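## Task

Find the bread roll, which sits on a shelf in one of the storage bays, and set it on the desk. Only the roll may end up on the desk; every other object must stay on its own shelf, table or counter. The robot must not tip over or finish leaning. The roll must rest on the desk by itself, not held there by the robot. At the end, open the gripper and move the robot away from it.

## Robot and tools

Robot: a Hello Robot Stretch 3 with one arm. It has a two-wheel base (0.33 m long, 0.34 m wide), a lift that moves the arm up and down a mast, and a telescoping arm that reaches out to the robot's right side. The base cannot drive sideways, so to shift the gripper forward or back you drive the base. Turning in place pivots about the point between the drive wheels, 0.05 m behind the front edge. With the arm retracted and the wrist folded, a turn sweeps a circle of radius 0.28 m; an unfolded, level wrist pokes outside that circle. Loose objects may occasionally get nudged by the scene itself.

Frames: the base frame has its origin on the floor between the drive wheels, x forward, y left, z up. hand_pose is reported in this frame, at the point where the closed fingertips meet; with all wrist joints at zero its x axis points up, y back along the arm toward the mast, z toward the robot's rear. The odometry frame is the base frame as it was when the scene began. base_odometry counts wheel rotation only, so wheel slip shows up as travel; heading runs -3.142 to 3.142, left positive.

execute_actions: argument actions is a list holding one action (or empty, which just reports state and images). An action may contain base, joints, both, and optionally contact_limits; its motions start together. base holds exactly one command: translate_m (metres, relative offset from the base's last reported position, forward positive, -1 to 1) or rotate_rad (radians, relative turn, counter-clockwise/left positive, -3.2 to 3.2). joints is a dictionary of absolute targets by joint name: lift_m 0 to 1.1 (arm height); arm_m 0 to 0.52 (extension); wrist_yaw_rad -1.345 to 4.42 (0 aims the gripper along the arm, positive swings it toward the front, 3.0 tucks it over the base); wrist_pitch_rad -1.57 to 0.451 (0 level, negative tips fingertips down); wrist_roll_rad -2.911 to 2.911 (0 means fingers side by side, level); gripper_m -0.089 to 0.179 (bigger is wider; actual fingertip gap is about 0.007 m smaller near closed and 0.025 m smaller fully open, zero below 0.007); head_pan_rad -3.953 to 1.73 (0 forward, positive left, -1.57 looks along the arm); head_tilt_rad -1.53 to 0.419 (0 level, negative down). Done tolerances: lift and arm ±0.004, wrist yaw and roll ±0.02, pitch ±0.05, gripper ±0.004, head ±0.02. contact_limits accepts only arm_m, a motor effort percentage 1 to 100; the arm stops (contact_stop) near that effort (negative sign when retracting). Low values are gentle but too low stops immediately; the limit also caps holding force until the next action, and values above the maximum are clipped. Optional cameras: a list of head_camera, nav_camera, wrist_camera or all; omitted or null gives all, [] gives none. Unknown keys or out-of-range numbers reject the whole call with no motion. A joint or base left out of an action can still be driving toward an earlier target. Each action runs at most 15 s. If a result reports a stop, later motion, wait and finished_scene calls in that same reply are skipped.

wait: seconds 0 to 10; nothing new is commanded, the scene keeps running, and it returns state and images. zoom_image: camera plus region [x0, y0, x1, y1] in pixels of that camera's latest full image, top-left origin, at most 504 by 504. finished_scene: scene number (1 or 2); irreversible; reports success and brings up the next task. Between replies the robot keeps its last command while the world continues.

Results: base_status and joint_status describe how each commanded motion ended. done for the base only means the wheels turned the requested amount. off_target means it stopped short and may still be pushing. After contact_stop, time_out or torque_fault the old target is dropped. Lift and arm contact-stop when pressing firmly and then go slack (not holding) until commanded again; a slack lift may sink under load, and closing fingers on a surface raises it. Base, wrist and head never contact-stop and will keep pushing. Wrist servos pushing hard for several seconds shut off for 10 s (torque_fault) and go limp. on_its_own lists uncommanded behaviour; held at there is a target, not a position. motor_effort is percent of maximum, positive toward larger joint values, with the peak in brackets; readings carry a fixed bias and noise. A rest effort out of its normal range suggests contact or load. Positive wheel effort drives forward. base_tilt gives forward/right lean in degrees (bias up to about 4). turned_by_wheels and turned_by_imu give turning since the previous result. lidar_m: 12 distances from the base origin, 30-degree sectors, first straight ahead then counter-clockwise (4th left, 7th rear, 10th right), '-' means nothing; the scan plane is 0.17 m above the floor, range 0.15 to 12 m, blind to glass and to the robot; the mast and a low lift can block sectors 5, 6, 9, 10; a tilted base may read floor as wall. wrist_depth_mm and head_depth_mm are 7x7 grids of median depth (45 to 1000 and 280 to 4000 mm); the head grid matches its sideways image.

Cameras: head_camera (896x504, pinhole) and nav_camera (672x504, fisheye) move with head pan/tilt; wrist_camera (644x364) rides on the gripper.

Speed: full base speed (0.30 m/s, 1.9 rad/s) needs a stowed arm: lift_m under 0.30, arm_m under 0.03, wrist_yaw_rad over 2.54; otherwise 0.10 m/s and 0.63 rad/s.

Gripping: command gripper_m smaller than the object to grasp (smaller squeezes harder, but stall protection may weaken grip); release by commanding at least 0.02 above the contact value. Readings do not prove a grasp; check images. Resend a different value to squeeze again.

Safety: fold or unfold the wrist only with lift_m 0.32 to 0.95, wrist_pitch_rad -0.4 and roll near 0; once folded, lift may go down to 0.25. With wrist_yaw_rad below -0.4 keep pitch at -0.5 or lower. Pushing the arm into something rigid with the gripper above about 0.45 m can tip the robot, more so with a raised contact limit or a repeated push. Do not drive while holding or pressing on something fixed. If snagged, reverse the last move in small steps; if tilted, free the gripper and lower the lift to about 0.2. Avoid drops, slams, hard hits and knocking things off.

Each tool is called after "Call:" in YAML: its name, and indented under it one key for each argument.

## Session

Call:
execute_actions:
  actions: []

Scene clock: 0.00 s.
base_odometry: x=+0.000 y=+0.000 heading=+0.000 (m, m, rad; odometry frame)
turned_by_wheels: +0.000 (rad since the last result)
turned_by_imu: +0.000 (rad since the last result)
base_tilt: forward=-0.2 right=+0.8 (deg)
lidar_m: 1.19 1.22 2.17 1.69 0.97 0.81 0.81 0.94 0.85 0.86 0.99 1.13
head_depth_mm: 1862 2715 2712 2746 2731 2721 2220 / 1883 2775 2787 2800 2787 2788 2213 / 1908 2817 2836 2832 2839 2843 2182 / 1489 2881 2369 2508 2628 2738 2153 / 1940 1654 1591 1638 1710 1767 1825 / 1796 1163 1199 1227 1261 1290 1323 / 1800 1110 1114 1119 1115 1118 1127
base_status: not commanded
joint_positions: lift_m=+0.537 arm_m=+0.000 wrist_yaw_rad=+3.005 wrist_pitch_rad=-0.550 wrist_roll_rad=+0.019 gripper_m=+0.037 head_pan_rad=+0.006 head_tilt_rad=-0.020
joint_status: not commanded
motor_effort: left_wheel=+1 right_wheel=+1 lift_m=+27 arm_m=+0 wrist_yaw_rad=+1 wrist_pitch_rad=+4 wrist_roll_rad=+0 gripper_m=+0 head_pan_rad=+0 head_tilt_rad=+2 (%)
hand_pose: x=+0.0067 y=+0.0588 z=+0.5218 quat_wxyz=(+0.239, +0.698, +0.143, +0.660) (m; base frame)
wrist_depth_mm: 832 981 - - - - - / 849 - - - - - - / 854 - - - - - - / 837 886 913 931 926 940 982 / 781 773 782 811 830 821 831 / 665 680 - 704 706 731 751 / 601 618 - 632 634 630 640
pictures: head_camera (sideways: a quarter turn clockwise sets it upright), nav_camera (sideways: a quarter turn counterclockwise sets it upright), wrist_camera
Images, in order (width x height): head_camera 896x504, nav_camera 672x504, wrist_camera 644x364.

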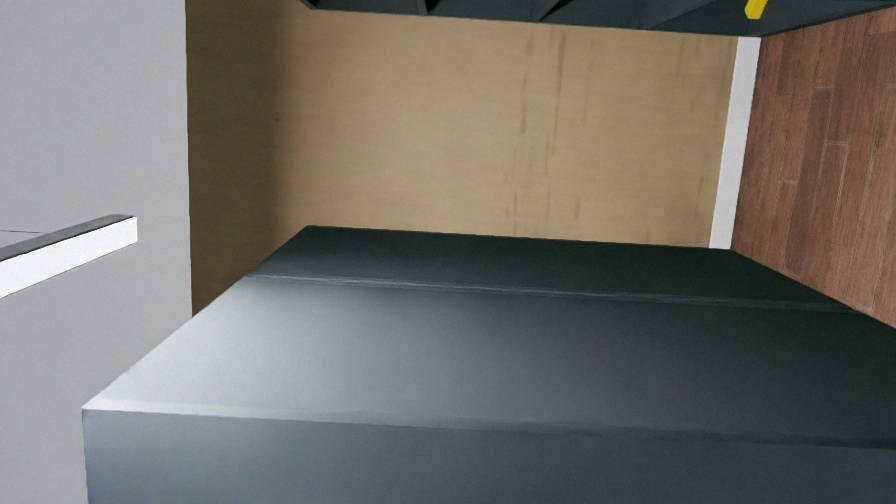

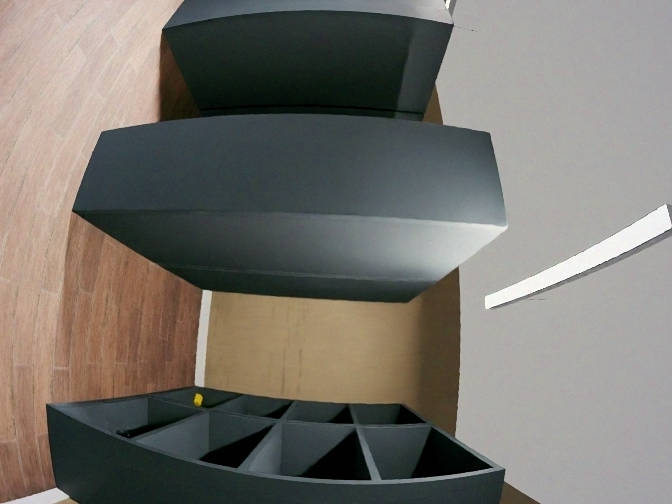

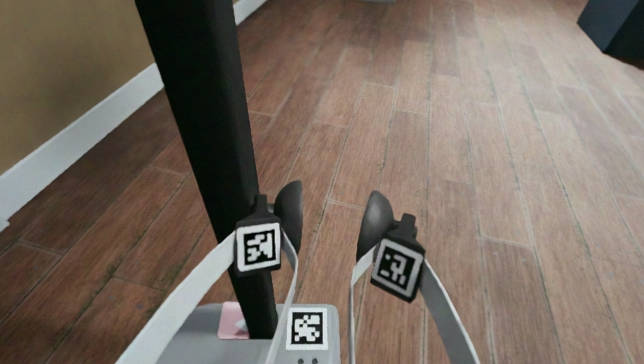

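Bay ahead with a shelf on its left side. Look there.

Call:
execute_actions:
  actions:
    - {"joints":{"head_pan_rad":0.45,"head_tilt_rad":-0.3}}
  cameras: ["head_camera"]

Scene clock: 5.63 s.
base_odometry: x=+0.000 y=+0.000 heading=+0.000 (m, m, rad; odometry frame)
turned_by_wheels: +0.000 (rad since the last result)
turned_by_imu: -0.001 (rad since the last result)
base_tilt: forward=-0.2 right=+0.9 (deg)
lidar_m: 1.18 1.22 2.17 1.69 0.97 0.81 0.81 0.94 0.86 0.86 0.99 1.13
head_depth_mm: 1118 1244 1391 1591 1862 1939 1560 / 1010 1059 1126 1244 1404 1612 1543 / 1078 1122 1166 1220 1279 1358 1441 / 1158 1209 1267 1327 1397 1465 1488 / 2441 2379 2508 2662 1545 1628 1506 / 2200 2228 2340 2482 2514 1908 1499 / 1953 2008 2129 2223 2327 1886 1478
base_status: not commanded
joint_positions: lift_m=+0.537 arm_m=+0.000 wrist_yaw_rad=+3.005 wrist_pitch_rad=-0.550 wrist_roll_rad=+0.019 gripper_m=+0.037 head_pan_rad=+0.443 head_tilt_rad=-0.296
joint_status: all done
motor_effort: left_wheel=+1(1) right_wheel=+1(1) lift_m=+27(27) arm_m=+0(0) wrist_yaw_rad=+0(0) wrist_pitch_rad=+4(4) wrist_roll_rad=+0(0) gripper_m=+0(0) head_pan_rad=+2(19) head_tilt_rad=-1(17) (%)
hand_pose: x=+0.0067 y=+0.0588 z=+0.5218 quat_wxyz=(+0.239, +0.698, +0.143, +0.660) (m; base frame)
wrist_depth_mm: 801 993 - - - - - / 816 - - - - - - / 887 - - - - - - / 865 891 907 928 967 961 964 / 776 782 774 822 824 826 848 / 671 679 - 702 674 721 729 / 605 607 - 622 636 646 662
pictures: head_camera (sideways: a quarter turn clockwise sets it upright)
Images, in order (width x height): head_camera 896x504.

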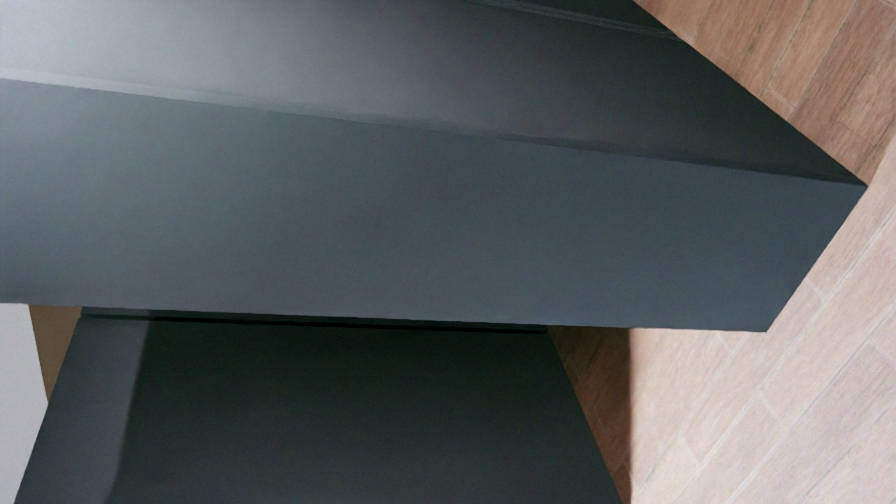

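Shelf is on the right, good for the arm.

Call:
execute_actions:
  actions:
    - {"joints":{"head_pan_rad":-0.5,"head_tilt_rad":-0.3}}
  cameras: ["head_camera"]

Scene clock: 21.27 s.
base_odometry: x=+0.000 y=+0.000 heading=+0.000 (m, m, rad; odometry frame)
turned_by_wheels: +0.000 (rad since the last result)
turned_by_imu: -0.001 (rad since the last result)
base_tilt: forward=-0.2 right=+0.9 (deg)
lidar_m: 1.19 1.22 2.17 1.69 0.97 0.82 0.81 0.94 0.85 0.85 0.99 1.13
head_depth_mm: 1012 1074 1138 1226 1311 1376 1414 / 982 1040 1106 1180 1265 1369 1455 / 978 1020 1084 1144 1220 1313 1402 / 1735 1801 1909 2015 1616 1646 1399 / 2499 2616 2733 2610 2277 1932 1508 / 2492 2619 2760 2907 2652 1903 1500 / 2408 2509 2665 2849 2581 1882 1483
base_status: not commanded
joint_positions: lift_m=+0.537 arm_m=+0.000 wrist_yaw_rad=+3.005 wrist_pitch_rad=-0.550 wrist_roll_rad=+0.019 gripper_m=+0.037 head_pan_rad=-0.493 head_tilt_rad=-0.296
joint_status: all done
motor_effort: left_wheel=+1(1) right_wheel=+1(0) lift_m=+27(27) arm_m=+0(1) wrist_yaw_rad=+0(0) wrist_pitch_rad=+4(4) wrist_roll_rad=+0(0) gripper_m=+0(0) head_pan_rad=-3(26) head_tilt_rad=-1(2) (%)
hand_pose: x=+0.0067 y=+0.0588 z=+0.5218 quat_wxyz=(+0.239, +0.698, +0.143, +0.660) (m; base frame)
wrist_depth_mm: 805 995 - - - - - / 839 - - - - - - / 854 - - - - - - / 830 912 914 910 953 972 985 / 768 772 757 789 828 829 861 / 672 678 - 708 691 723 755 / 595 613 - 620 631 642 656
pictures: head_camera (sideways: a quarter turn clockwise sets it upright)
Images, in order (width x height): head_camera 896x504.

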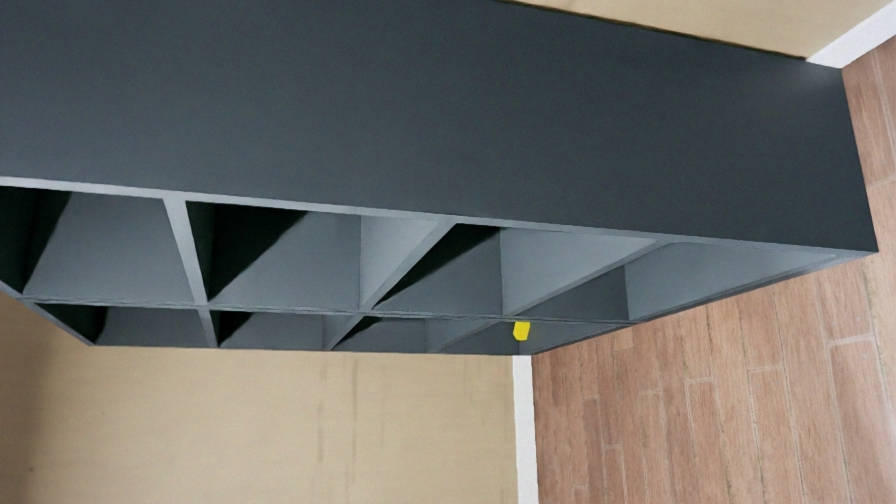

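Call:
execute_actions:
  actions:
    - {"base":{"rotate_rad":-0.5},"joints":{"lift_m":0.27}}
  cameras: []

Call:
execute_actions:
  actions:
    - {"base":{"translate_m":0.95}}
  cameras: []

Call:
execute_actions:
  actions:
    - {"base":{"rotate_rad":0.5},"joints":{"head_pan_rad":-0.9,"head_tilt_rad":-0.5}}

Scene clock: 34.17 s.
base_odometry: x=+0.000 y=+0.000 heading=-0.500 (m, m, rad; odometry frame)
turned_by_wheels: -0.500 (rad since the last result)
turned_by_imu: -0.504 (rad since the last result)
base_tilt: forward=-0.3 right=+0.8 (deg)
lidar_m: 1.13 1.18 1.24 2.20 1.62 0.95 0.81 0.81 0.95 0.85 0.85 1.00
head_depth_mm: 808 835 861 893 923 955 993 / 878 910 942 974 1016 1055 1096 / 959 995 1032 1076 1125 1167 1218 / 1059 1100 1148 1201 1252 1318 1375 / 1131 1187 1252 1329 1406 1496 1484 / 1054 1106 1167 1240 1319 1416 1449 / 968 1020 1080 1130 1206 1271 1355
base_status: done
joint_positions: lift_m=+0.270 arm_m=+0.000 wrist_yaw_rad=+3.005 wrist_pitch_rad=-0.550 wrist_roll_rad=+0.019 gripper_m=+0.037 head_pan_rad=-0.493 head_tilt_rad=-0.297
joint_status: all done
motor_effort: left_wheel=+3(6) right_wheel=-2(5) lift_m=+20(24) arm_m=+0(0) wrist_yaw_rad=+0(0) wrist_pitch_rad=+4(4) wrist_roll_rad=+0(0) gripper_m=+0(0) head_pan_rad=-2(3) head_tilt_rad=-1(2) (%)
hand_pose: x=+0.0067 y=+0.0587 z=+0.2544 quat_wxyz=(+0.240, +0.698, +0.143, +0.660) (m; base frame)
wrist_depth_mm: 956 957 - - - - 982 / 729 735 808 782 822 857 866 / 592 614 636 650 661 671 701 / 517 539 - 554 556 555 577 / 465 - - - 478 481 487 / - - - - 406 427 434 / - - - - 373 380 382
pictures: none
No camera images: the call's "cameras" was empty. Leave "cameras" out to get every camera's image.

Scene clock: 39.10 s.
base_odometry: x=+0.834 y=-0.455 heading=-0.500 (m, m, rad; odometry frame)
turned_by_wheels: +0.000 (rad since the last result)
turned_by_imu: -0.001 (rad since the last result)
base_tilt: forward=-0.2 right=+0.7 (deg)
lidar_m: 1.02 1.47 0.86 0.77 2.76 2.00 1.73 1.22 0.72 0.63 0.27 0.21
head_depth_mm: - - - - 291 314 366 / - - - - - - 300 / - - - - - - - / - - - - - - - / 404 861 916 946 648 467 371 / 415 962 1035 1025 641 464 362 / 426 966 1027 1014 632 458 377
base_status: done
joint_positions: lift_m=+0.270 arm_m=+0.000 wrist_yaw_rad=+3.005 wrist_pitch_rad=-0.551 wrist_roll_rad=+0.019 gripper_m=+0.037 head_pan_rad=-0.493 head_tilt_rad=-0.297
joint_status: not commanded
motor_effort: left_wheel=+3(9) right_wheel=-2(5) lift_m=+20(21) arm_m=+1(0) wrist_yaw_rad=+0(1) wrist_pitch_rad=+4(4) wrist_roll_rad=+0(0) gripper_m=+0(0) head_pan_rad=-3(3) head_tilt_rad=-1(1) (%)
hand_pose: x=+0.0067 y=+0.0587 z=+0.2544 quat_wxyz=(+0.240, +0.698, +0.143, +0.660) (m; base frame)
wrist_depth_mm: 965 964 997 813 845 938 - / 739 738 808 792 818 845 880 / 616 621 632 648 669 678 701 / 513 533 - 566 559 567 580 / 468 - - - 486 486 490 / - - - - 403 428 429 / - - - - 372 378 381
pictures: none
No camera images: the call's "cameras" was empty. Leave "cameras" out to get every camera's image.

Scene clock: 40.63 s.
base_odometry: x=+0.834 y=-0.455 heading=+0.000 (m, m, rad; odometry frame)
turned_by_wheels: +0.500 (rad since the last result)
turned_by_imu: +0.502 (rad since the last result)
base_tilt: forward=-0.2 right=+0.8 (deg)
lidar_m: 1.53 0.87 0.76 2.76 2.03 1.73 1.27 0.73 0.63 0.29 0.21 1.03
head_depth_mm: - - - - - 331 450 / - - - - - 295 346 / 750 - - - - - 300 / 817 879 909 648 475 374 313 / 930 1006 995 639 469 373 743 / 927 1002 979 629 464 860 757 / 868 938 951 618 518 904 1112
base_status: done
joint_positions: lift_m=+0.270 arm_m=+0.000 wrist_yaw_rad=+3.005 wrist_pitch_rad=-0.551 wrist_roll_rad=+0.019 gripper_m=+0.037 head_pan_rad=-0.893 head_tilt_rad=-0.494
joint_status: all done
motor_effort: left_wheel=-1(7) right_wheel=+3(8) lift_m=+20(20) arm_m=+0(0) wrist_yaw_rad=+0(0) wrist_pitch_rad=+4(4) wrist_roll_rad=+0(0) gripper_m=+0(0) head_pan_rad=-2(20) head_tilt_rad=-2(14) (%)
hand_pose: x=+0.0067 y=+0.0587 z=+0.2544 quat_wxyz=(+0.240, +0.698, +0.143, +0.660) (m; base frame)
wrist_depth_mm: 945 948 - - - 694 647 / 755 749 798 792 805 775 723 / 603 608 633 644 663 684 695 / 507 544 - 552 546 567 585 / 462 - - - 478 479 496 / - - - - 407 422 432 / - - - - 373 380 378
pictures: head_camera (sideways: a quarter turn clockwise sets it upright), nav_camera (sideways: a quarter turn counterclockwise sets it upright), wrist_camera
Images, in order (width x height): head_camera 896x504, nav_camera 672x504, wrist_camera 644x364.

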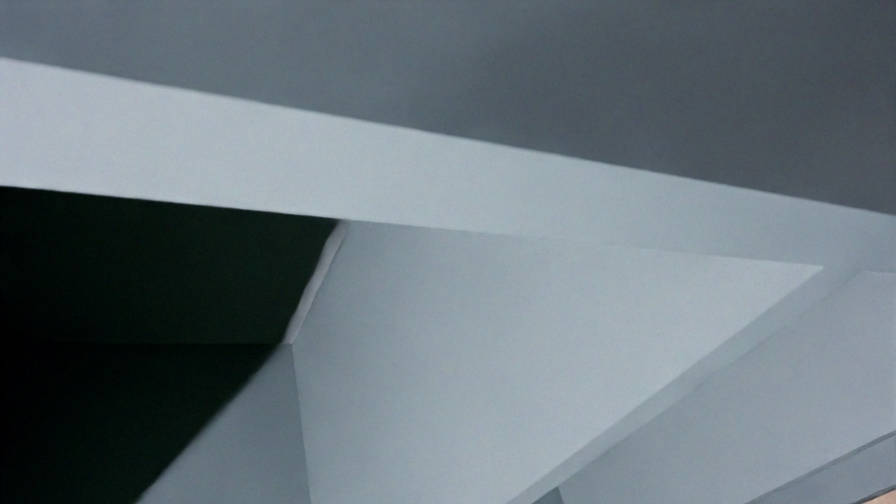

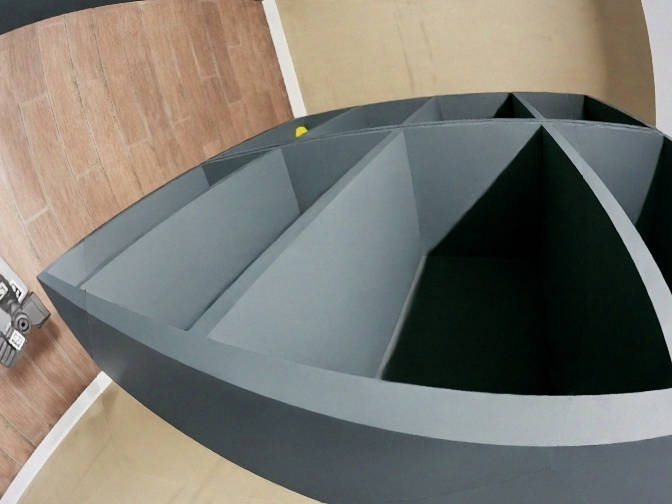

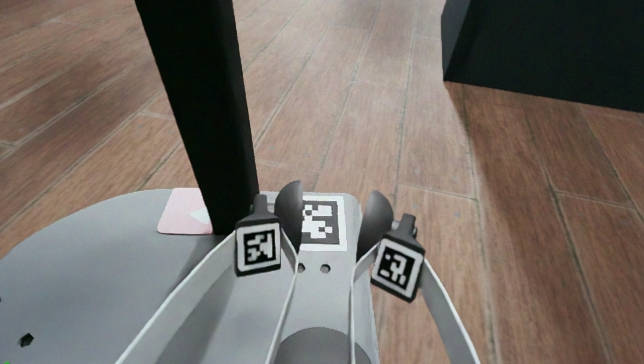

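Call:
execute_actions:
  actions:
    - {"base":{"translate_m":0.45},"joints":{"head_pan_rad":-1.57,"head_tilt_rad":-0.6}}
  cameras: ["nav_camera"]

Scene clock: 49.97 s.
base_odometry: x=+1.284 y=-0.457 heading=-0.001 (m, m, rad; odometry frame)
turned_by_wheels: -0.001 (rad since the last result)
turned_by_imu: -1.288 (rad since the last result)
base_tilt: forward=-0.3 right=+0.7 (deg)
lidar_m: 0.58 0.80 0.80 1.12 0.83 0.81 2.74 2.00 1.95 0.79 0.72 0.15
head_depth_mm: 1631 1777 1930 2118 1833 1497 1252 / 1373 1660 1989 2199 1809 1475 1247 / 1110 1293 1533 1876 1810 1464 1237 / 933 1053 1207 1418 1626 1457 1224 / 803 887 998 1137 1316 1403 1216 / 703 770 852 951 1070 1230 1208 / 626 679 742 816 907 1011 1126
base_status: translate_m off_target (by the wheels' count: +0.4497 of +0.4500)
joint_positions: lift_m=+0.270 arm_m=+0.000 wrist_yaw_rad=+3.005 wrist_pitch_rad=-0.555 wrist_roll_rad=+0.021 gripper_m=+0.037 head_pan_rad=-1.567 head_tilt_rad=-0.600
joint_status: all done
on_its_own: right_wheel is at rest, and its effort (+50) is outside its rest range (-18 to +18)
motor_effort: left_wheel=+11(38) right_wheel=+50(85) lift_m=+26(29) arm_m=-1(8) wrist_yaw_rad=+2(63) wrist_pitch_rad=+6(7) wrist_roll_rad=-1(1) gripper_m=+0(0) head_pan_rad=-1(25) head_tilt_rad=+0(11) (%)
hand_pose: x=+0.0068 y=+0.0578 z=+0.2533 quat_wxyz=(+0.242, +0.698, +0.144, +0.658) (m; base frame)
wrist_depth_mm: 677 782 963 - - - 626 / 696 752 796 795 810 794 663 / 600 617 635 638 662 634 555 / 511 537 - 561 550 494 459 / - - - - 482 402 390 / - - - - 407 348 343 / - - - - 374 304 303
pictures: nav_camera (sideways: a quarter turn counterclockwise sets it upright)
Images, in order (width x height): nav_camera 672x504.

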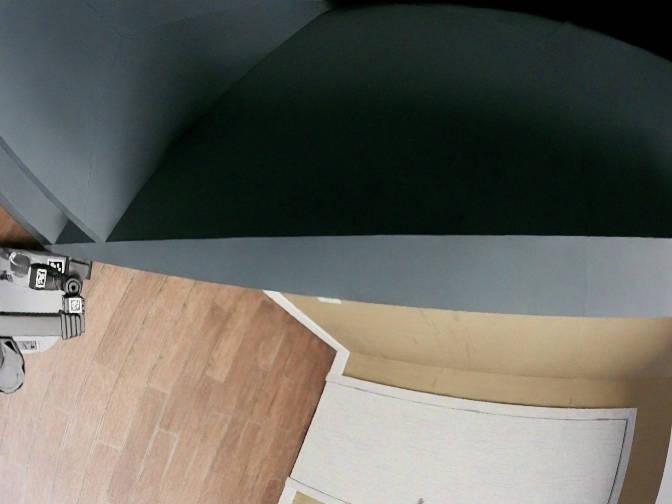

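Snagged and rotated -1.29. Back off.

Call:
execute_actions:
  actions:
    - {"base":{"translate_m":-0.3},"joints":{"head_pan_rad":0,"head_tilt_rad":-0.4}}
  cameras: ["nav_camera"]

Scene clock: 57.13 s.
base_odometry: x=+0.984 y=-0.457 heading=-0.001 (m, m, rad; odometry frame)
turned_by_wheels: +0.000 (rad since the last result)
turned_by_imu: +0.000 (rad since the last result)
base_tilt: forward=-0.3 right=+0.8 (deg)
lidar_m: 0.37 1.02 1.92 0.77 0.57 0.56 2.51 1.87 1.79 1.14 0.85 0.37
head_depth_mm: - 288 324 439 684 899 985 / 601 712 318 336 368 445 708 / 716 767 823 807 524 427 459 / 755 817 872 790 542 461 820 / 795 865 927 774 534 941 811 / 838 919 991 758 528 995 804 / 886 984 1056 744 570 983 796
base_status: done
joint_positions: lift_m=+0.270 arm_m=+0.000 wrist_yaw_rad=+3.005 wrist_pitch_rad=-0.555 wrist_roll_rad=+0.021 gripper_m=+0.037 head_pan_rad=-0.007 head_tilt_rad=-0.408
joint_status: all done
motor_effort: left_wheel=+2(8) right_wheel=-1(42) lift_m=+26(26) arm_m=-1(1) wrist_yaw_rad=+3(1) wrist_pitch_rad=+6(5) wrist_roll_rad=-1(1) gripper_m=+0(1) head_pan_rad=+2(26) head_tilt_rad=+3(17) (%)
hand_pose: x=+0.0068 y=+0.0578 z=+0.2533 quat_wxyz=(+0.242, +0.698, +0.144, +0.658) (m; base frame)
wrist_depth_mm: 465 547 843 - - - - / 489 592 772 792 793 853 848 / 537 598 635 649 659 667 704 / 515 537 - 553 557 554 577 / - - - - 477 482 492 / - - - - 405 420 438 / - - - - 368 376 384
pictures: nav_camera (sideways: a quarter turn counterclockwise sets it upright)
Images, in order (width x height): nav_camera 672x504.

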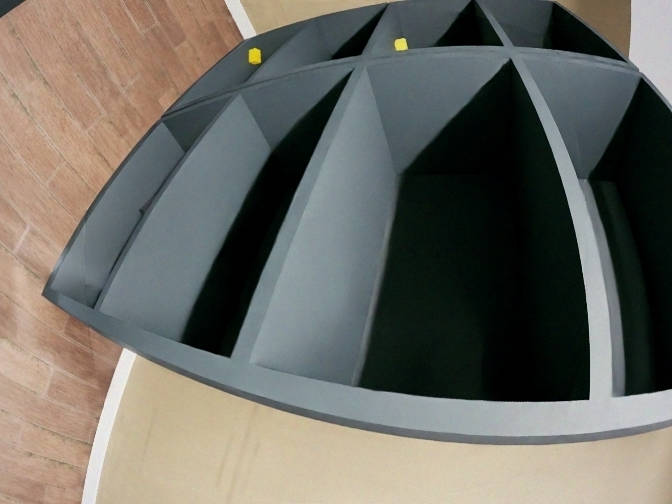

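Call:
execute_actions:
  actions:
    - {"base":{"translate_m":-0.12}}
  cameras: []

Call:
execute_actions:
  actions:
    - {"base":{"rotate_rad":1.4}}
  cameras: []

Call:
execute_actions:
  actions:
    - {"base":{"translate_m":0.5},"joints":{"head_pan_rad":-1.2,"head_tilt_rad":-0.5}}
  cameras: ["nav_camera","head_camera"]

Scene clock: 68.03 s.
base_odometry: x=+0.864 y=-0.456 heading=-0.001 (m, m, rad; odometry frame)
turned_by_wheels: +0.000 (rad since the last result)
turned_by_imu: -0.001 (rad since the last result)
base_tilt: forward=-0.3 right=+0.9 (deg)
lidar_m: 0.48 1.12 1.62 0.63 0.47 0.62 2.42 1.81 1.72 1.29 0.96 0.52
head_depth_mm: 433 523 658 867 955 1034 1109 / 375 400 437 523 664 903 1167 / 717 870 924 484 518 569 674 / 753 926 991 791 596 1020 797 / 790 979 1047 773 1157 1004 812 / 833 1044 1112 759 1194 992 851 / 882 1120 1175 745 1278 986 1204
base_status: done
joint_positions: lift_m=+0.270 arm_m=+0.000 wrist_yaw_rad=+3.005 wrist_pitch_rad=-0.555 wrist_roll_rad=+0.021 gripper_m=+0.037 head_pan_rad=-0.007 head_tilt_rad=-0.408
joint_status: not commanded
motor_effort: left_wheel=+2(6) right_wheel=-1(7) lift_m=+26(26) arm_m=-2(2) wrist_yaw_rad=+2(2) wrist_pitch_rad=+6(6) wrist_roll_rad=-1(1) gripper_m=+0(0) head_pan_rad=+2(2) head_tilt_rad=+3(3) (%)
hand_pose: x=+0.0068 y=+0.0578 z=+0.2533 quat_wxyz=(+0.242, +0.698, +0.144, +0.658) (m; base frame)
wrist_depth_mm: 398 438 689 923 - - - / 484 493 749 801 825 828 862 / 570 539 627 646 649 664 683 / 522 533 - 557 552 547 569 / - - - - 480 483 488 / - - - - 406 428 431 / - - - - 369 375 380
pictures: none
No camera images: the call's "cameras" was empty. Leave "cameras" out to get every camera's image.

Scene clock: 70.13 s.
base_odometry: x=+0.864 y=-0.456 heading=+1.399 (m, m, rad; odometry frame)
turned_by_wheels: +1.400 (rad since the last result)
turned_by_imu: +1.405 (rad since the last result)
base_tilt: forward=-0.2 right=+0.9 (deg)
lidar_m: 0.76 0.49 0.47 2.49 1.91 1.72 1.57 1.01 0.92 0.48 1.12 1.18
head_depth_mm: 1627 1734 1835 1971 2088 1761 1417 / 1691 1792 1898 2057 2154 1753 1403 / 1518 1743 1933 2111 2221 1737 1401 / 1116 1235 1382 1563 1797 1710 1384 / 880 954 1038 1146 1265 1424 1367 / 727 779 837 901 975 1059 1172 / 621 658 695 740 792 846 911
base_status: done
joint_positions: lift_m=+0.270 arm_m=+0.000 wrist_yaw_rad=+3.005 wrist_pitch_rad=-0.555 wrist_roll_rad=+0.021 gripper_m=+0.037 head_pan_rad=-0.007 head_tilt_rad=-0.408
joint_status: not commanded
motor_effort: left_wheel=-1(7) right_wheel=+3(10) lift_m=+26(26) arm_m=-1(1) wrist_yaw_rad=+1(1) wrist_pitch_rad=+6(6) wrist_roll_rad=-1(1) gripper_m=+0(1) head_pan_rad=+2(2) head_tilt_rad=+3(3) (%)
hand_pose: x=+0.0068 y=+0.0578 z=+0.2533 quat_wxyz=(+0.242, +0.698, +0.144, +0.658) (m; base frame)
wrist_depth_mm: 956 951 997 - - 720 380 / 717 747 795 800 813 572 420 / 596 614 632 633 658 526 461 / 508 534 - 560 551 541 513 / - - - - 489 475 489 / - - - - 406 423 429 / - - - - 366 377 380
pictures: none
No camera images: the call's "cameras" was empty. Leave "cameras" out to get every camera's image.

Scene clock: 73.43 s.
base_odometry: x=+0.949 y=+0.036 heading=+1.399 (m, m, rad; odometry frame)
turned_by_wheels: +0.000 (rad since the last result)
turned_by_imu: -0.001 (rad since the last result)
base_tilt: forward=-0.2 right=+0.8 (deg)
lidar_m: 0.46 0.29 0.27 0.27 0.34 2.18 1.87 0.70 0.71 0.93 0.85 1.54
head_depth_mm: 951 1030 1058 764 1201 960 1164 / 848 963 1009 809 1211 956 1212 / 751 835 908 1060 1154 1036 1241 / 710 774 843 942 1057 1221 1254 / 1326 1455 1002 1378 1167 1386 1294 / 1469 1581 1279 1563 1701 1491 1278 / 1410 1517 1633 1613 1790 1536 1267
base_status: done
joint_positions: lift_m=+0.270 arm_m=+0.000 wrist_yaw_rad=+3.005 wrist_pitch_rad=-0.555 wrist_roll_rad=+0.021 gripper_m=+0.037 head_pan_rad=-1.193 head_tilt_rad=-0.495
joint_status: all done
motor_effort: left_wheel=-1(3) right_wheel=+3(10) lift_m=+26(26) arm_m=-1(2) wrist_yaw_rad=+2(2) wrist_pitch_rad=+5(6) wrist_roll_rad=-1(1) gripper_m=+0(0) head_pan_rad=-2(26) head_tilt_rad=-2(11) (%)
hand_pose: x=+0.0068 y=+0.0578 z=+0.2533 quat_wxyz=(+0.242, +0.698, +0.144, +0.658) (m; base frame)
wrist_depth_mm: 958 963 340 317 287 259 239 / 740 736 388 358 321 286 260 / 606 608 450 409 357 319 288 / 512 533 - 461 413 359 321 / - - - - 453 421 365 / - - - - 412 422 408 / - - - - 371 380 379
pictures: head_camera (sideways: a quarter turn clockwise sets it upright), nav_camera (sideways: a quarter turn counterclockwise sets it upright)
Images, in order (width x height): head_camera 896x504, nav_camera 672x504.

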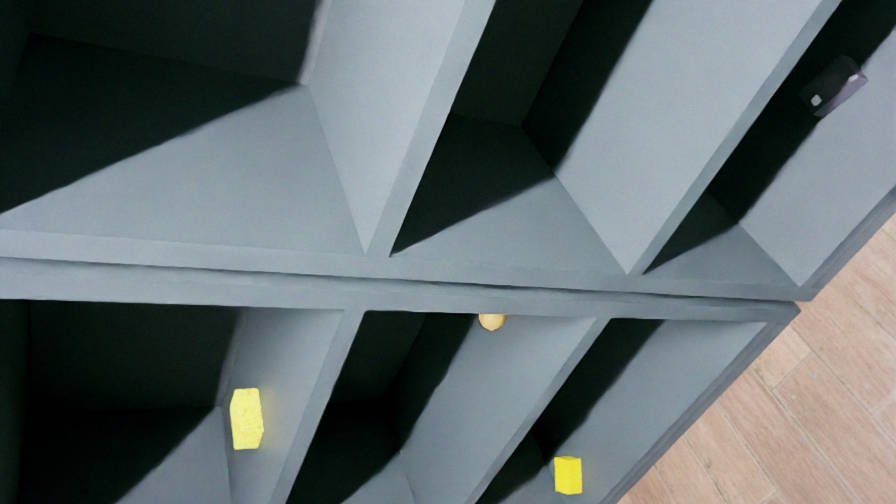

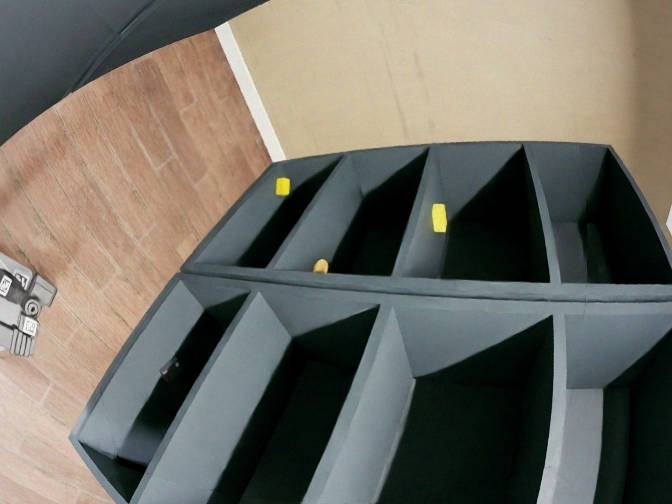

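Call:
execute_actions:
  actions:
    - {"base":{"rotate_rad":-0.3},"joints":{"lift_m":0.5,"wrist_pitch_rad":-0.4}}
  cameras: []

Call:
execute_actions:
  actions:
    - {"base":{"translate_m":0.5},"joints":{"head_pan_rad":-1.57,"head_tilt_rad":-0.9}}
  cameras: ["nav_camera","head_camera"]

Scene clock: 84.47 s.
base_odometry: x=+0.949 y=+0.036 heading=+1.099 (m, m, rad; odometry frame)
turned_by_wheels: -0.300 (rad since the last result)
turned_by_imu: -0.302 (rad since the last result)
base_tilt: forward=-0.4 right=+0.8 (deg)
lidar_m: 0.82 0.36 0.27 0.27 0.29 0.41 2.18 1.47 0.70 1.09 0.85 1.57
head_depth_mm: 881 944 992 718 1172 954 1169 / 917 987 1024 745 1208 947 1214 / 954 1029 1052 785 1198 948 1233 / 998 1078 1025 1279 1182 989 1222 / 906 988 987 1180 1169 1348 1223 / 771 838 868 979 1061 1177 1236 / 681 740 808 895 1010 1192 1270
base_status: done
joint_positions: lift_m=+0.500 arm_m=+0.000 wrist_yaw_rad=+3.005 wrist_pitch_rad=-0.424 wrist_roll_rad=+0.021 gripper_m=+0.037 head_pan_rad=-1.193 head_tilt_rad=-0.495
joint_status: all done
motor_effort: left_wheel=+4(8) right_wheel=-2(7) lift_m=+33(32) arm_m=-2(1) wrist_yaw_rad=+0(2) wrist_pitch_rad=+8(9) wrist_roll_rad=-1(1) gripper_m=+0(0) head_pan_rad=-2(2) head_tilt_rad=-2(2) (%)
hand_pose: x=+0.0093 y=+0.0762 z=+0.5110 quat_wxyz=(+0.197, +0.707, +0.099, +0.672) (m; base frame)
wrist_depth_mm: 297 296 287 285 281 281 272 / 336 329 321 315 309 306 301 / - 369 357 353 349 342 335 / 912 419 406 400 395 387 378 / 799 494 - 458 446 438 435 / 685 643 - 549 553 521 501 / 599 622 634 619 630 614 610
pictures: none
No camera images: the call's "cameras" was empty. Leave "cameras" out to get every camera's image.

Scene clock: 90.43 s.
base_odometry: x=+1.176 y=+0.482 heading=+1.099 (m, m, rad; odometry frame)
turned_by_wheels: +0.000 (rad since the last result)
turned_by_imu: -0.001 (rad since the last result)
base_tilt: forward=-0.1 right=+0.9 (deg)
lidar_m: 0.71 0.31 0.24 0.23 0.25 0.36 2.68 1.04 1.15 0.68 1.20 1.06
head_depth_mm: 768 1130 1184 1042 1373 1273 1137 / 750 1142 1172 1059 1383 1268 1125 / 736 1151 1158 1045 1379 1261 - / 661 800 1091 1153 1366 1243 - / 617 719 851 1059 1343 1242 - / 665 1189 1116 1429 1370 1231 1099 / 680 1201 1078 1427 1348 1222 1091
base_status: done
joint_positions: lift_m=+0.500 arm_m=+0.000 wrist_yaw_rad=+3.005 wrist_pitch_rad=-0.424 wrist_roll_rad=+0.021 gripper_m=+0.037 head_pan_rad=-1.563 head_tilt_rad=-0.889
joint_status: all done
motor_effort: left_wheel=+3(7) right_wheel=-2(2) lift_m=+33(33) arm_m=-1(1) wrist_yaw_rad=+1(1) wrist_pitch_rad=+8(8) wrist_roll_rad=-1(1) gripper_m=+0(0) head_pan_rad=-2(19) head_tilt_rad=-4(22) (%)
hand_pose: x=+0.0093 y=+0.0762 z=+0.5110 quat_wxyz=(+0.197, +0.707, +0.099, +0.672) (m; base frame)
wrist_depth_mm: 261 261 253 249 248 248 240 / 290 289 282 276 274 269 264 / 329 325 316 309 311 301 295 / 371 372 352 348 352 336 332 / 436 427 - 407 393 390 383 / 518 512 - 480 498 463 450 / 598 602 590 576 586 542 535
pictures: head_camera (sideways: a quarter turn clockwise sets it upright), nav_camera (sideways: a quarter turn counterclockwise sets it upright)
Images, in order (width x height): head_camera 896x504, nav_camera 672x504.

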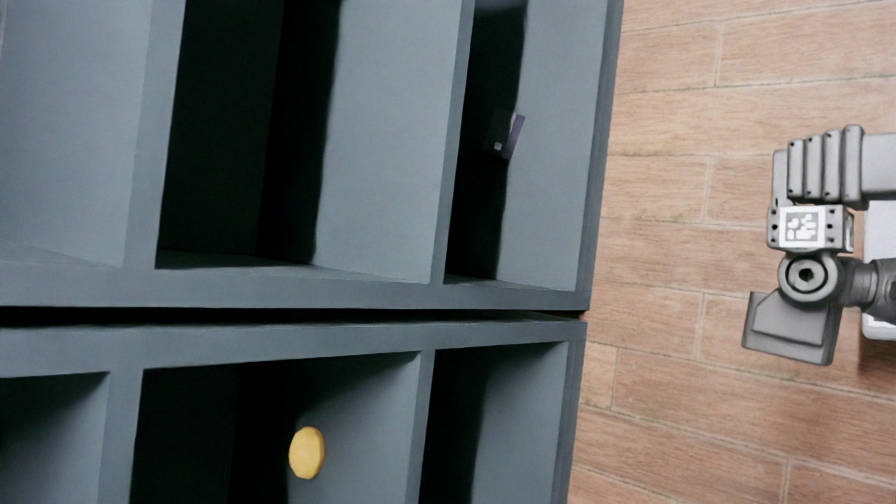

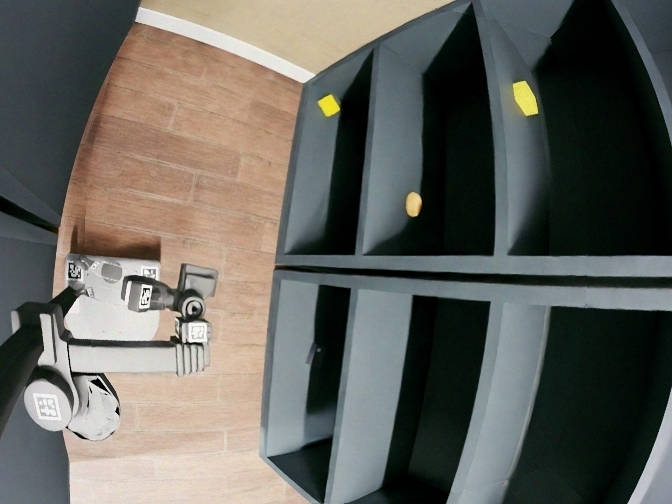

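Call:
execute_actions:
  actions:
    - {"base":{"translate_m":0.35},"joints":{"wrist_yaw_rad":0,"gripper_m":0.15}}
  cameras: ["wrist_camera","head_camera"]

Scene clock: 102.37 s.
base_odometry: x=+1.335 y=+0.793 heading=+1.099 (m, m, rad; odometry frame)
turned_by_wheels: +0.000 (rad since the last result)
turned_by_imu: -0.001 (rad since the last result)
base_tilt: forward=-0.3 right=+0.8 (deg)
lidar_m: 0.63 0.27 0.21 0.21 0.22 0.33 1.12 1.33 0.73 1.06 0.91 0.70
head_depth_mm: 702 703 822 1050 1395 1276 1134 / 751 985 996 1048 1356 1262 1126 / 735 1186 1157 1257 1375 1255 - / 721 1187 1117 1447 1373 1289 - / 708 1205 1133 1462 1380 1239 1119 / 695 1215 1118 1455 1368 1224 1096 / 687 1227 1106 1463 1356 1223 1087
base_status: done
joint_positions: lift_m=+0.500 arm_m=+0.000 wrist_yaw_rad=+0.002 wrist_pitch_rad=-0.424 wrist_roll_rad=+0.021 gripper_m=+0.150 head_pan_rad=-1.563 head_tilt_rad=-0.889
joint_status: all done
motor_effort: left_wheel=+3(6) right_wheel=-2(3) lift_m=+33(33) arm_m=+0(1) wrist_yaw_rad=-2(2) wrist_pitch_rad=+8(8) wrist_roll_rad=-1(1) gripper_m=+0(100) head_pan_rad=-3(3) head_tilt_rad=-4(4) (%)
hand_pose: x=-0.0211 y=-0.3690 z=+0.5110 quat_wxyz=(+0.684, +0.148, -0.698, -0.150) (m; base frame)
wrist_depth_mm: 616 721 463 443 425 424 372 / 650 882 - 970 896 438 409 / 687 961 - - 943 492 853 / 731 837 881 930 871 538 944 / 749 - 762 753 738 748 802 / 697 704 704 729 726 - 685 / 601 605 619 630 643 643 657
pictures: head_camera (sideways: a quarter turn clockwise sets it upright), wrist_camera
Images, in order (width x height): head_camera 896x504, wrist_camera 644x364.

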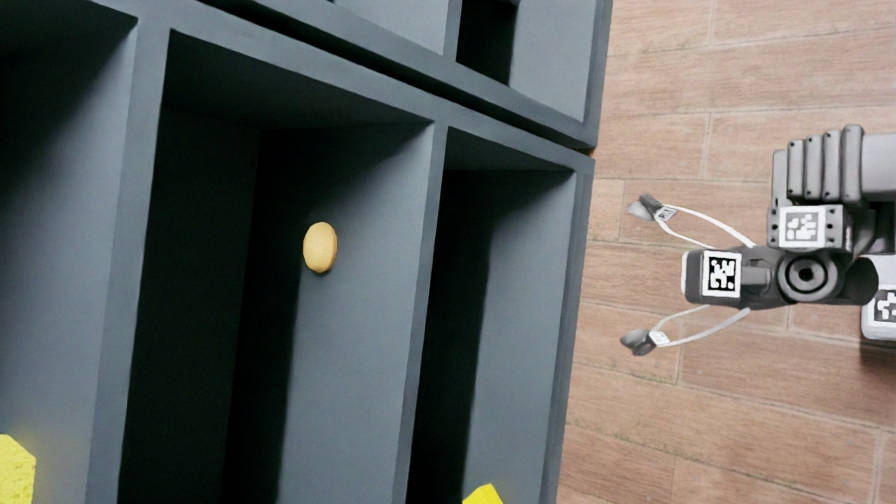

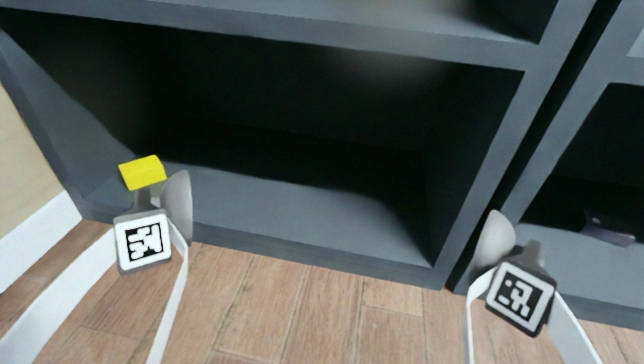

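Level the wrist; raise a bit to view.

Call:
execute_actions:
  actions:
    - {"joints":{"wrist_pitch_rad":0,"lift_m":0.55,"arm_m":0.2}}
  cameras: ["wrist_camera"]

Scene clock: 118.03 s.
base_odometry: x=+1.335 y=+0.793 heading=+1.099 (m, m, rad; odometry frame)
turned_by_wheels: +0.000 (rad since the last result)
turned_by_imu: -0.001 (rad since the last result)
base_tilt: forward=-0.3 right=+0.8 (deg)
lidar_m: 0.63 0.27 0.21 0.21 0.22 0.33 1.13 1.34 0.73 1.06 0.92 0.71
head_depth_mm: 702 702 819 1048 1401 1277 1134 / 750 982 998 1047 1371 1264 1132 / 734 1182 1159 1267 - 1252 1134 / 720 1195 1111 1037 - 1251 1124 / 705 1202 1128 1462 1376 1241 1116 / 694 1221 1119 1452 1363 1232 1095 / 685 1228 1104 1465 1356 1219 1091
base_status: not commanded
joint_positions: lift_m=+0.550 arm_m=+0.200 wrist_yaw_rad=+0.001 wrist_pitch_rad=-0.027 wrist_roll_rad=+0.021 gripper_m=+0.150 head_pan_rad=-1.563 head_tilt_rad=-0.889
joint_status: all done
motor_effort: left_wheel=+3(3) right_wheel=-3(2) lift_m=+33(33) arm_m=+3(0) wrist_yaw_rad=+1(2) wrist_pitch_rad=+9(11) wrist_roll_rad=-1(1) gripper_m=+0(0) head_pan_rad=-2(2) head_tilt_rad=-4(4) (%)
hand_pose: x=-0.0213 y=-0.6002 z=+0.6574 quat_wxyz=(+0.700, +0.010, -0.714, -0.010) (m; base frame)
wrist_depth_mm: 612 729 703 686 650 549 307 / 627 752 728 715 687 515 297 / 655 805 756 734 699 487 287 / 515 601 635 680 714 457 277 / 363 - 405 438 466 401 269 / 662 899 327 317 338 - 264 / 749 784 829 824 303 288 273
pictures: wrist_camera
Images, in order (width x height): wrist_camera 644x364.

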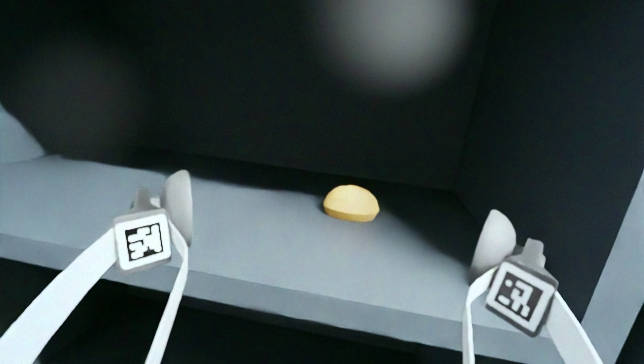

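Call:
execute_actions:
  actions:
    - {"joints":{"lift_m":0.5,"arm_m":0.45}}
  cameras: ["wrist_camera"]

Scene clock: 132.43 s.
base_odometry: x=+1.335 y=+0.793 heading=+1.099 (m, m, rad; odometry frame)
turned_by_wheels: +0.000 (rad since the last result)
turned_by_imu: -0.001 (rad since the last result)
base_tilt: forward=-0.3 right=+0.8 (deg)
lidar_m: 0.63 0.27 0.21 0.21 0.22 0.33 1.13 1.33 0.73 1.06 0.91 0.71
head_depth_mm: 702 703 822 1046 1397 1277 1133 / 751 983 1000 1048 1370 1266 1130 / 734 1177 1163 1218 1362 - - / 719 1190 1167 1474 1376 1244 1127 / 706 1207 1147 1467 1376 1230 1118 / 693 1220 1118 1458 1365 1228 1095 / 685 1225 1108 1478 1352 1217 1085
base_status: not commanded
joint_positions: lift_m=+0.500 arm_m=+0.450 wrist_yaw_rad=+0.001 wrist_pitch_rad=-0.027 wrist_roll_rad=+0.021 gripper_m=+0.150 head_pan_rad=-1.563 head_tilt_rad=-0.889
joint_status: all done
motor_effort: left_wheel=+2(3) right_wheel=-2(3) lift_m=+20(32) arm_m=+3(0) wrist_yaw_rad=-1(0) wrist_pitch_rad=+9(9) wrist_roll_rad=-1(1) gripper_m=+0(0) head_pan_rad=-3(2) head_tilt_rad=-4(4) (%)
hand_pose: x=-0.0213 y=-0.8502 z=+0.6081 quat_wxyz=(+0.700, +0.010, -0.714, -0.010) (m; base frame)
wrist_depth_mm: 493 472 452 442 416 399 336 / 520 504 474 453 430 412 324 / 553 526 498 473 450 432 312 / 380 431 459 478 470 449 306 / 268 - 300 272 326 381 291 / 211 208 224 225 233 - 261 / 164 171 178 186 195 197 215
pictures: wrist_camera
Images, in order (width x height): wrist_camera 644x364.

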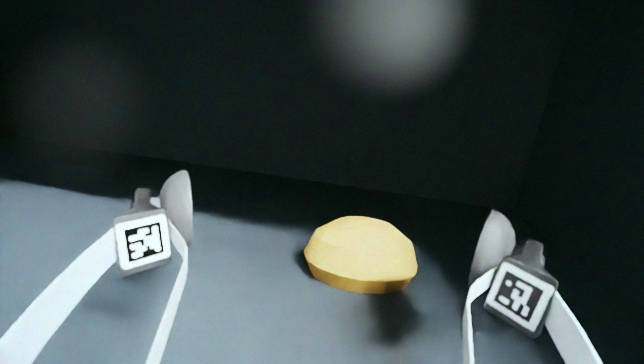

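Call:
execute_actions:
  actions:
    - {"joints":{"lift_m":0.46,"arm_m":0.52}}
  cameras: ["wrist_camera"]

Scene clock: 139.83 s.
base_odometry: x=+1.335 y=+0.793 heading=+1.099 (m, m, rad; odometry frame)
turned_by_wheels: +0.000 (rad since the last result)
turned_by_imu: -0.001 (rad since the last result)
base_tilt: forward=-0.2 right=+0.8 (deg)
lidar_m: 0.63 0.27 0.21 0.21 0.22 0.33 1.13 1.33 0.73 1.06 0.92 0.70
head_depth_mm: 700 703 819 1045 1393 1272 1130 / 751 979 996 1043 1360 1266 1128 / 733 1183 1161 1048 1351 1253 - / 720 1193 1178 1492 1380 1246 1129 / 706 1206 1129 1470 1370 1241 1118 / 693 1225 1110 1449 1368 1229 1096 / 685 1227 1105 1463 1358 1216 1089
base_status: not commanded
joint_positions: lift_m=+0.467 arm_m=+0.520 wrist_yaw_rad=+0.001 wrist_pitch_rad=+0.000 wrist_roll_rad=+0.018 gripper_m=+0.150 head_pan_rad=-1.563 head_tilt_rad=-0.889
joint_status: lift_m contact_stop (moved -0.034 of -0.040); the others done
on_its_own: lift_m is slack since a contact_stop, until your next command for it (your +0.460 is given up)
motor_effort: left_wheel=+3(3) right_wheel=-1(3) lift_m=+26(25) arm_m=+5(6) wrist_yaw_rad=-2(0) wrist_pitch_rad=+0(9) wrist_roll_rad=+0(1) gripper_m=+0(0) head_pan_rad=-2(3) head_tilt_rad=-3(4) (%)
hand_pose: x=-0.0213 y=-0.9208 z=+0.5811 quat_wxyz=(+0.701, +0.001, -0.713, +0.000) (m; base frame)
wrist_depth_mm: 420 404 388 374 356 344 327 / 443 421 398 387 373 359 331 / 458 444 421 406 384 369 322 / 325 368 390 410 396 379 311 / 220 - 250 244 277 332 288 / - 170 183 152 149 - 232 / 135 138 145 150 150 161 176
pictures: wrist_camera
Images, in order (width x height): wrist_camera 644x364.

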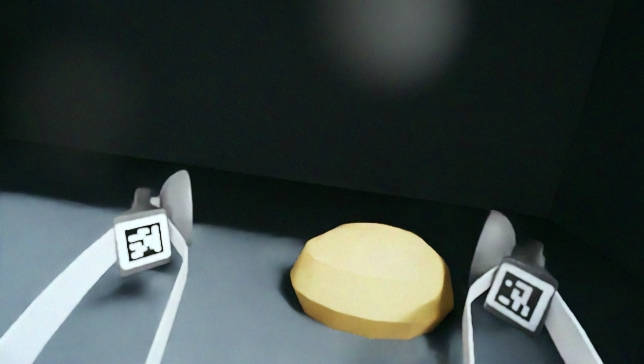

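Looks between fingers.

Call:
execute_actions:
  actions:
    - {"joints":{"gripper_m":0.02,"lift_m":0.47}}
  cameras: ["wrist_camera"]

Call:
execute_actions:
  actions:
    - {"joints":{"lift_m":0.5,"arm_m":0.0}}
  cameras: ["wrist_camera"]

Scene clock: 147.87 s.
base_odometry: x=+1.335 y=+0.793 heading=+1.099 (m, m, rad; odometry frame)
turned_by_wheels: +0.000 (rad since the last result)
turned_by_imu: -0.001 (rad since the last result)
base_tilt: forward=-0.2 right=+0.9 (deg)
lidar_m: 0.63 0.27 0.21 0.21 0.22 0.33 1.13 1.33 0.73 1.06 0.91 0.71
head_depth_mm: 698 704 822 1043 1388 1277 1132 / 747 980 996 1046 1366 1261 1128 / 734 1182 1158 1049 1359 1250 - / 717 1198 1202 1501 1375 1245 1133 / 704 1205 1126 1467 1371 1237 1118 / 693 1220 1116 1462 1366 1231 1094 / 685 1226 1101 1462 1354 1218 1091
base_status: not commanded
joint_positions: lift_m=+0.470 arm_m=+0.520 wrist_yaw_rad=+0.001 wrist_pitch_rad=-0.016 wrist_roll_rad=+0.018 gripper_m=+0.021 head_pan_rad=-1.563 head_tilt_rad=-0.889
joint_status: all done
motor_effort: left_wheel=+2(3) right_wheel=-1(2) lift_m=+33(36) arm_m=+3(5) wrist_yaw_rad=-1(1) wrist_pitch_rad=+5(5) wrist_roll_rad=+0(0) gripper_m=-15(100) head_pan_rad=-3(2) head_tilt_rad=-4(4) (%)
hand_pose: x=-0.0213 y=-0.9205 z=+0.5803 quat_wxyz=(+0.701, +0.006, -0.713, -0.006) (m; base frame)
wrist_depth_mm: 423 408 383 371 355 340 326 / 442 424 396 384 365 355 330 / 462 436 420 405 384 364 319 / 308 330 378 407 397 380 309 / 213 225 - 159 290 301 286 / 163 171 169 153 178 211 224 / 133 138 141 148 155 164 169
pictures: wrist_camera
Images, in order (width x height): wrist_camera 644x364.

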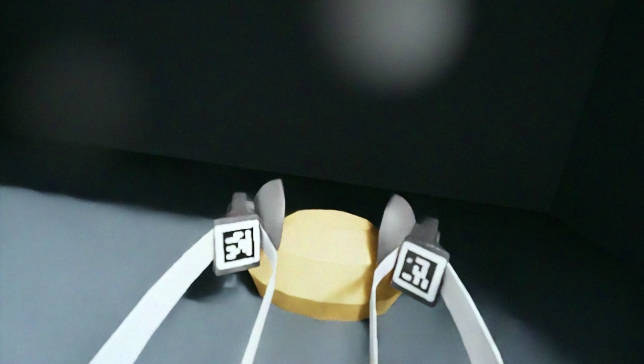

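Scene clock: 152.87 s.
base_odometry: x=+1.335 y=+0.793 heading=+1.099 (m, m, rad; odometry frame)
turned_by_wheels: +0.000 (rad since the last result)
turned_by_imu: -0.001 (rad since the last result)
base_tilt: forward=-0.3 right=+0.8 (deg)
lidar_m: 0.63 0.27 0.21 0.21 0.22 0.33 1.12 1.33 0.73 1.06 0.91 0.71
head_depth_mm: 698 704 820 1047 1399 1272 1134 / 751 983 996 1046 1369 1265 1127 / 734 1186 1159 1248 1374 1257 - / 721 1189 1144 1448 1362 1270 - / 705 1201 1131 1466 1371 1232 1121 / 693 1219 1115 1446 1361 1228 1098 / 686 1228 1105 1460 1356 1217 1091
base_status: not commanded
joint_positions: lift_m=+0.500 arm_m=+0.001 wrist_yaw_rad=+0.000 wrist_pitch_rad=-0.022 wrist_roll_rad=+0.018 gripper_m=+0.021 head_pan_rad=-1.563 head_tilt_rad=-0.889
joint_status: all done
motor_effort: left_wheel=+2(3) right_wheel=-1(1) lift_m=+33(36) arm_m=-4(1) wrist_yaw_rad=+0(1) wrist_pitch_rad=+7(7) wrist_roll_rad=+0(0) gripper_m=-15(15) head_pan_rad=-2(2) head_tilt_rad=-4(4) (%)
hand_pose: x=-0.0214 y=-0.4011 z=+0.6087 quat_wxyz=(+0.701, +0.008, -0.713, -0.008) (m; base frame)
wrist_depth_mm: 635 876 900 861 841 505 386 / 646 906 922 921 871 478 416 / 608 784 961 943 890 460 440 / 669 824 554 540 593 460 659 / 697 - - 159 470 461 448 / 718 910 948 153 597 489 929 / 695 746 771 789 764 523 916
pictures: wrist_camera
Images, in order (width x height): wrist_camera 644x364.

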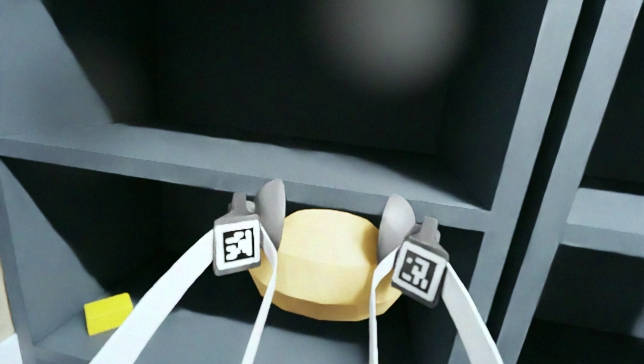

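Held. Back out and look for the desk.

Call:
execute_actions:
  actions:
    - {"base":{"translate_m":-1.0},"joints":{"head_pan_rad":-3.0,"head_tilt_rad":-0.2,"lift_m":0.8}}
  cameras: ["nav_camera"]

Scene clock: 169.67 s.
base_odometry: x=+0.881 y=-0.097 heading=+1.099 (m, m, rad; odometry frame)
turned_by_wheels: +0.000 (rad since the last result)
turned_by_imu: -0.001 (rad since the last result)
base_tilt: forward=-0.2 right=+0.8 (deg)
lidar_m: 0.85 0.37 0.29 0.28 0.30 2.11 2.03 1.45 0.64 0.72 0.94 0.97
head_depth_mm: 1772 1827 1901 1989 2035 2098 1711 / 1809 1861 1942 2013 2082 2151 1686 / 1818 1892 1952 2028 2128 2163 1679 / 1848 1931 2000 2076 2153 2189 1655 / 1892 1957 2024 2148 2215 2180 1648 / 1923 2015 2073 2172 2272 2139 1625 / 1956 2019 2101 2183 2285 2116 1611
base_status: done
joint_positions: lift_m=+0.800 arm_m=+0.001 wrist_yaw_rad=+0.000 wrist_pitch_rad=-0.022 wrist_roll_rad=+0.018 gripper_m=+0.021 head_pan_rad=-2.993 head_tilt_rad=-0.211
joint_status: all done
motor_effort: left_wheel=+3(3) right_wheel=-1(4) lift_m=+34(36) arm_m=-3(2) wrist_yaw_rad=-1(0) wrist_pitch_rad=+7(7) wrist_roll_rad=+0(0) gripper_m=-15(15) head_pan_rad=-2(26) head_tilt_rad=+5(30) (%)
hand_pose: x=-0.0214 y=-0.4011 z=+0.9086 quat_wxyz=(+0.701, +0.008, -0.713, -0.008) (m; base frame)
wrist_depth_mm: 684 869 824 804 766 347 721 / 664 416 401 386 659 354 738 / 738 949 887 868 734 362 776 / 749 982 947 905 783 408 799 / 745 918 - 159 461 874 825 / 651 680 676 153 408 881 857 / 651 558 565 575 542 956 936
pictures: nav_camera (sideways: a quarter turn counterclockwise sets it upright)
Images, in order (width x height): nav_camera 672x504.

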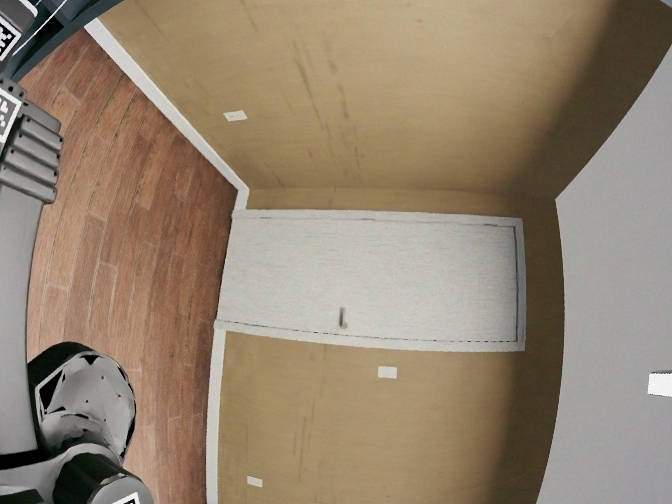

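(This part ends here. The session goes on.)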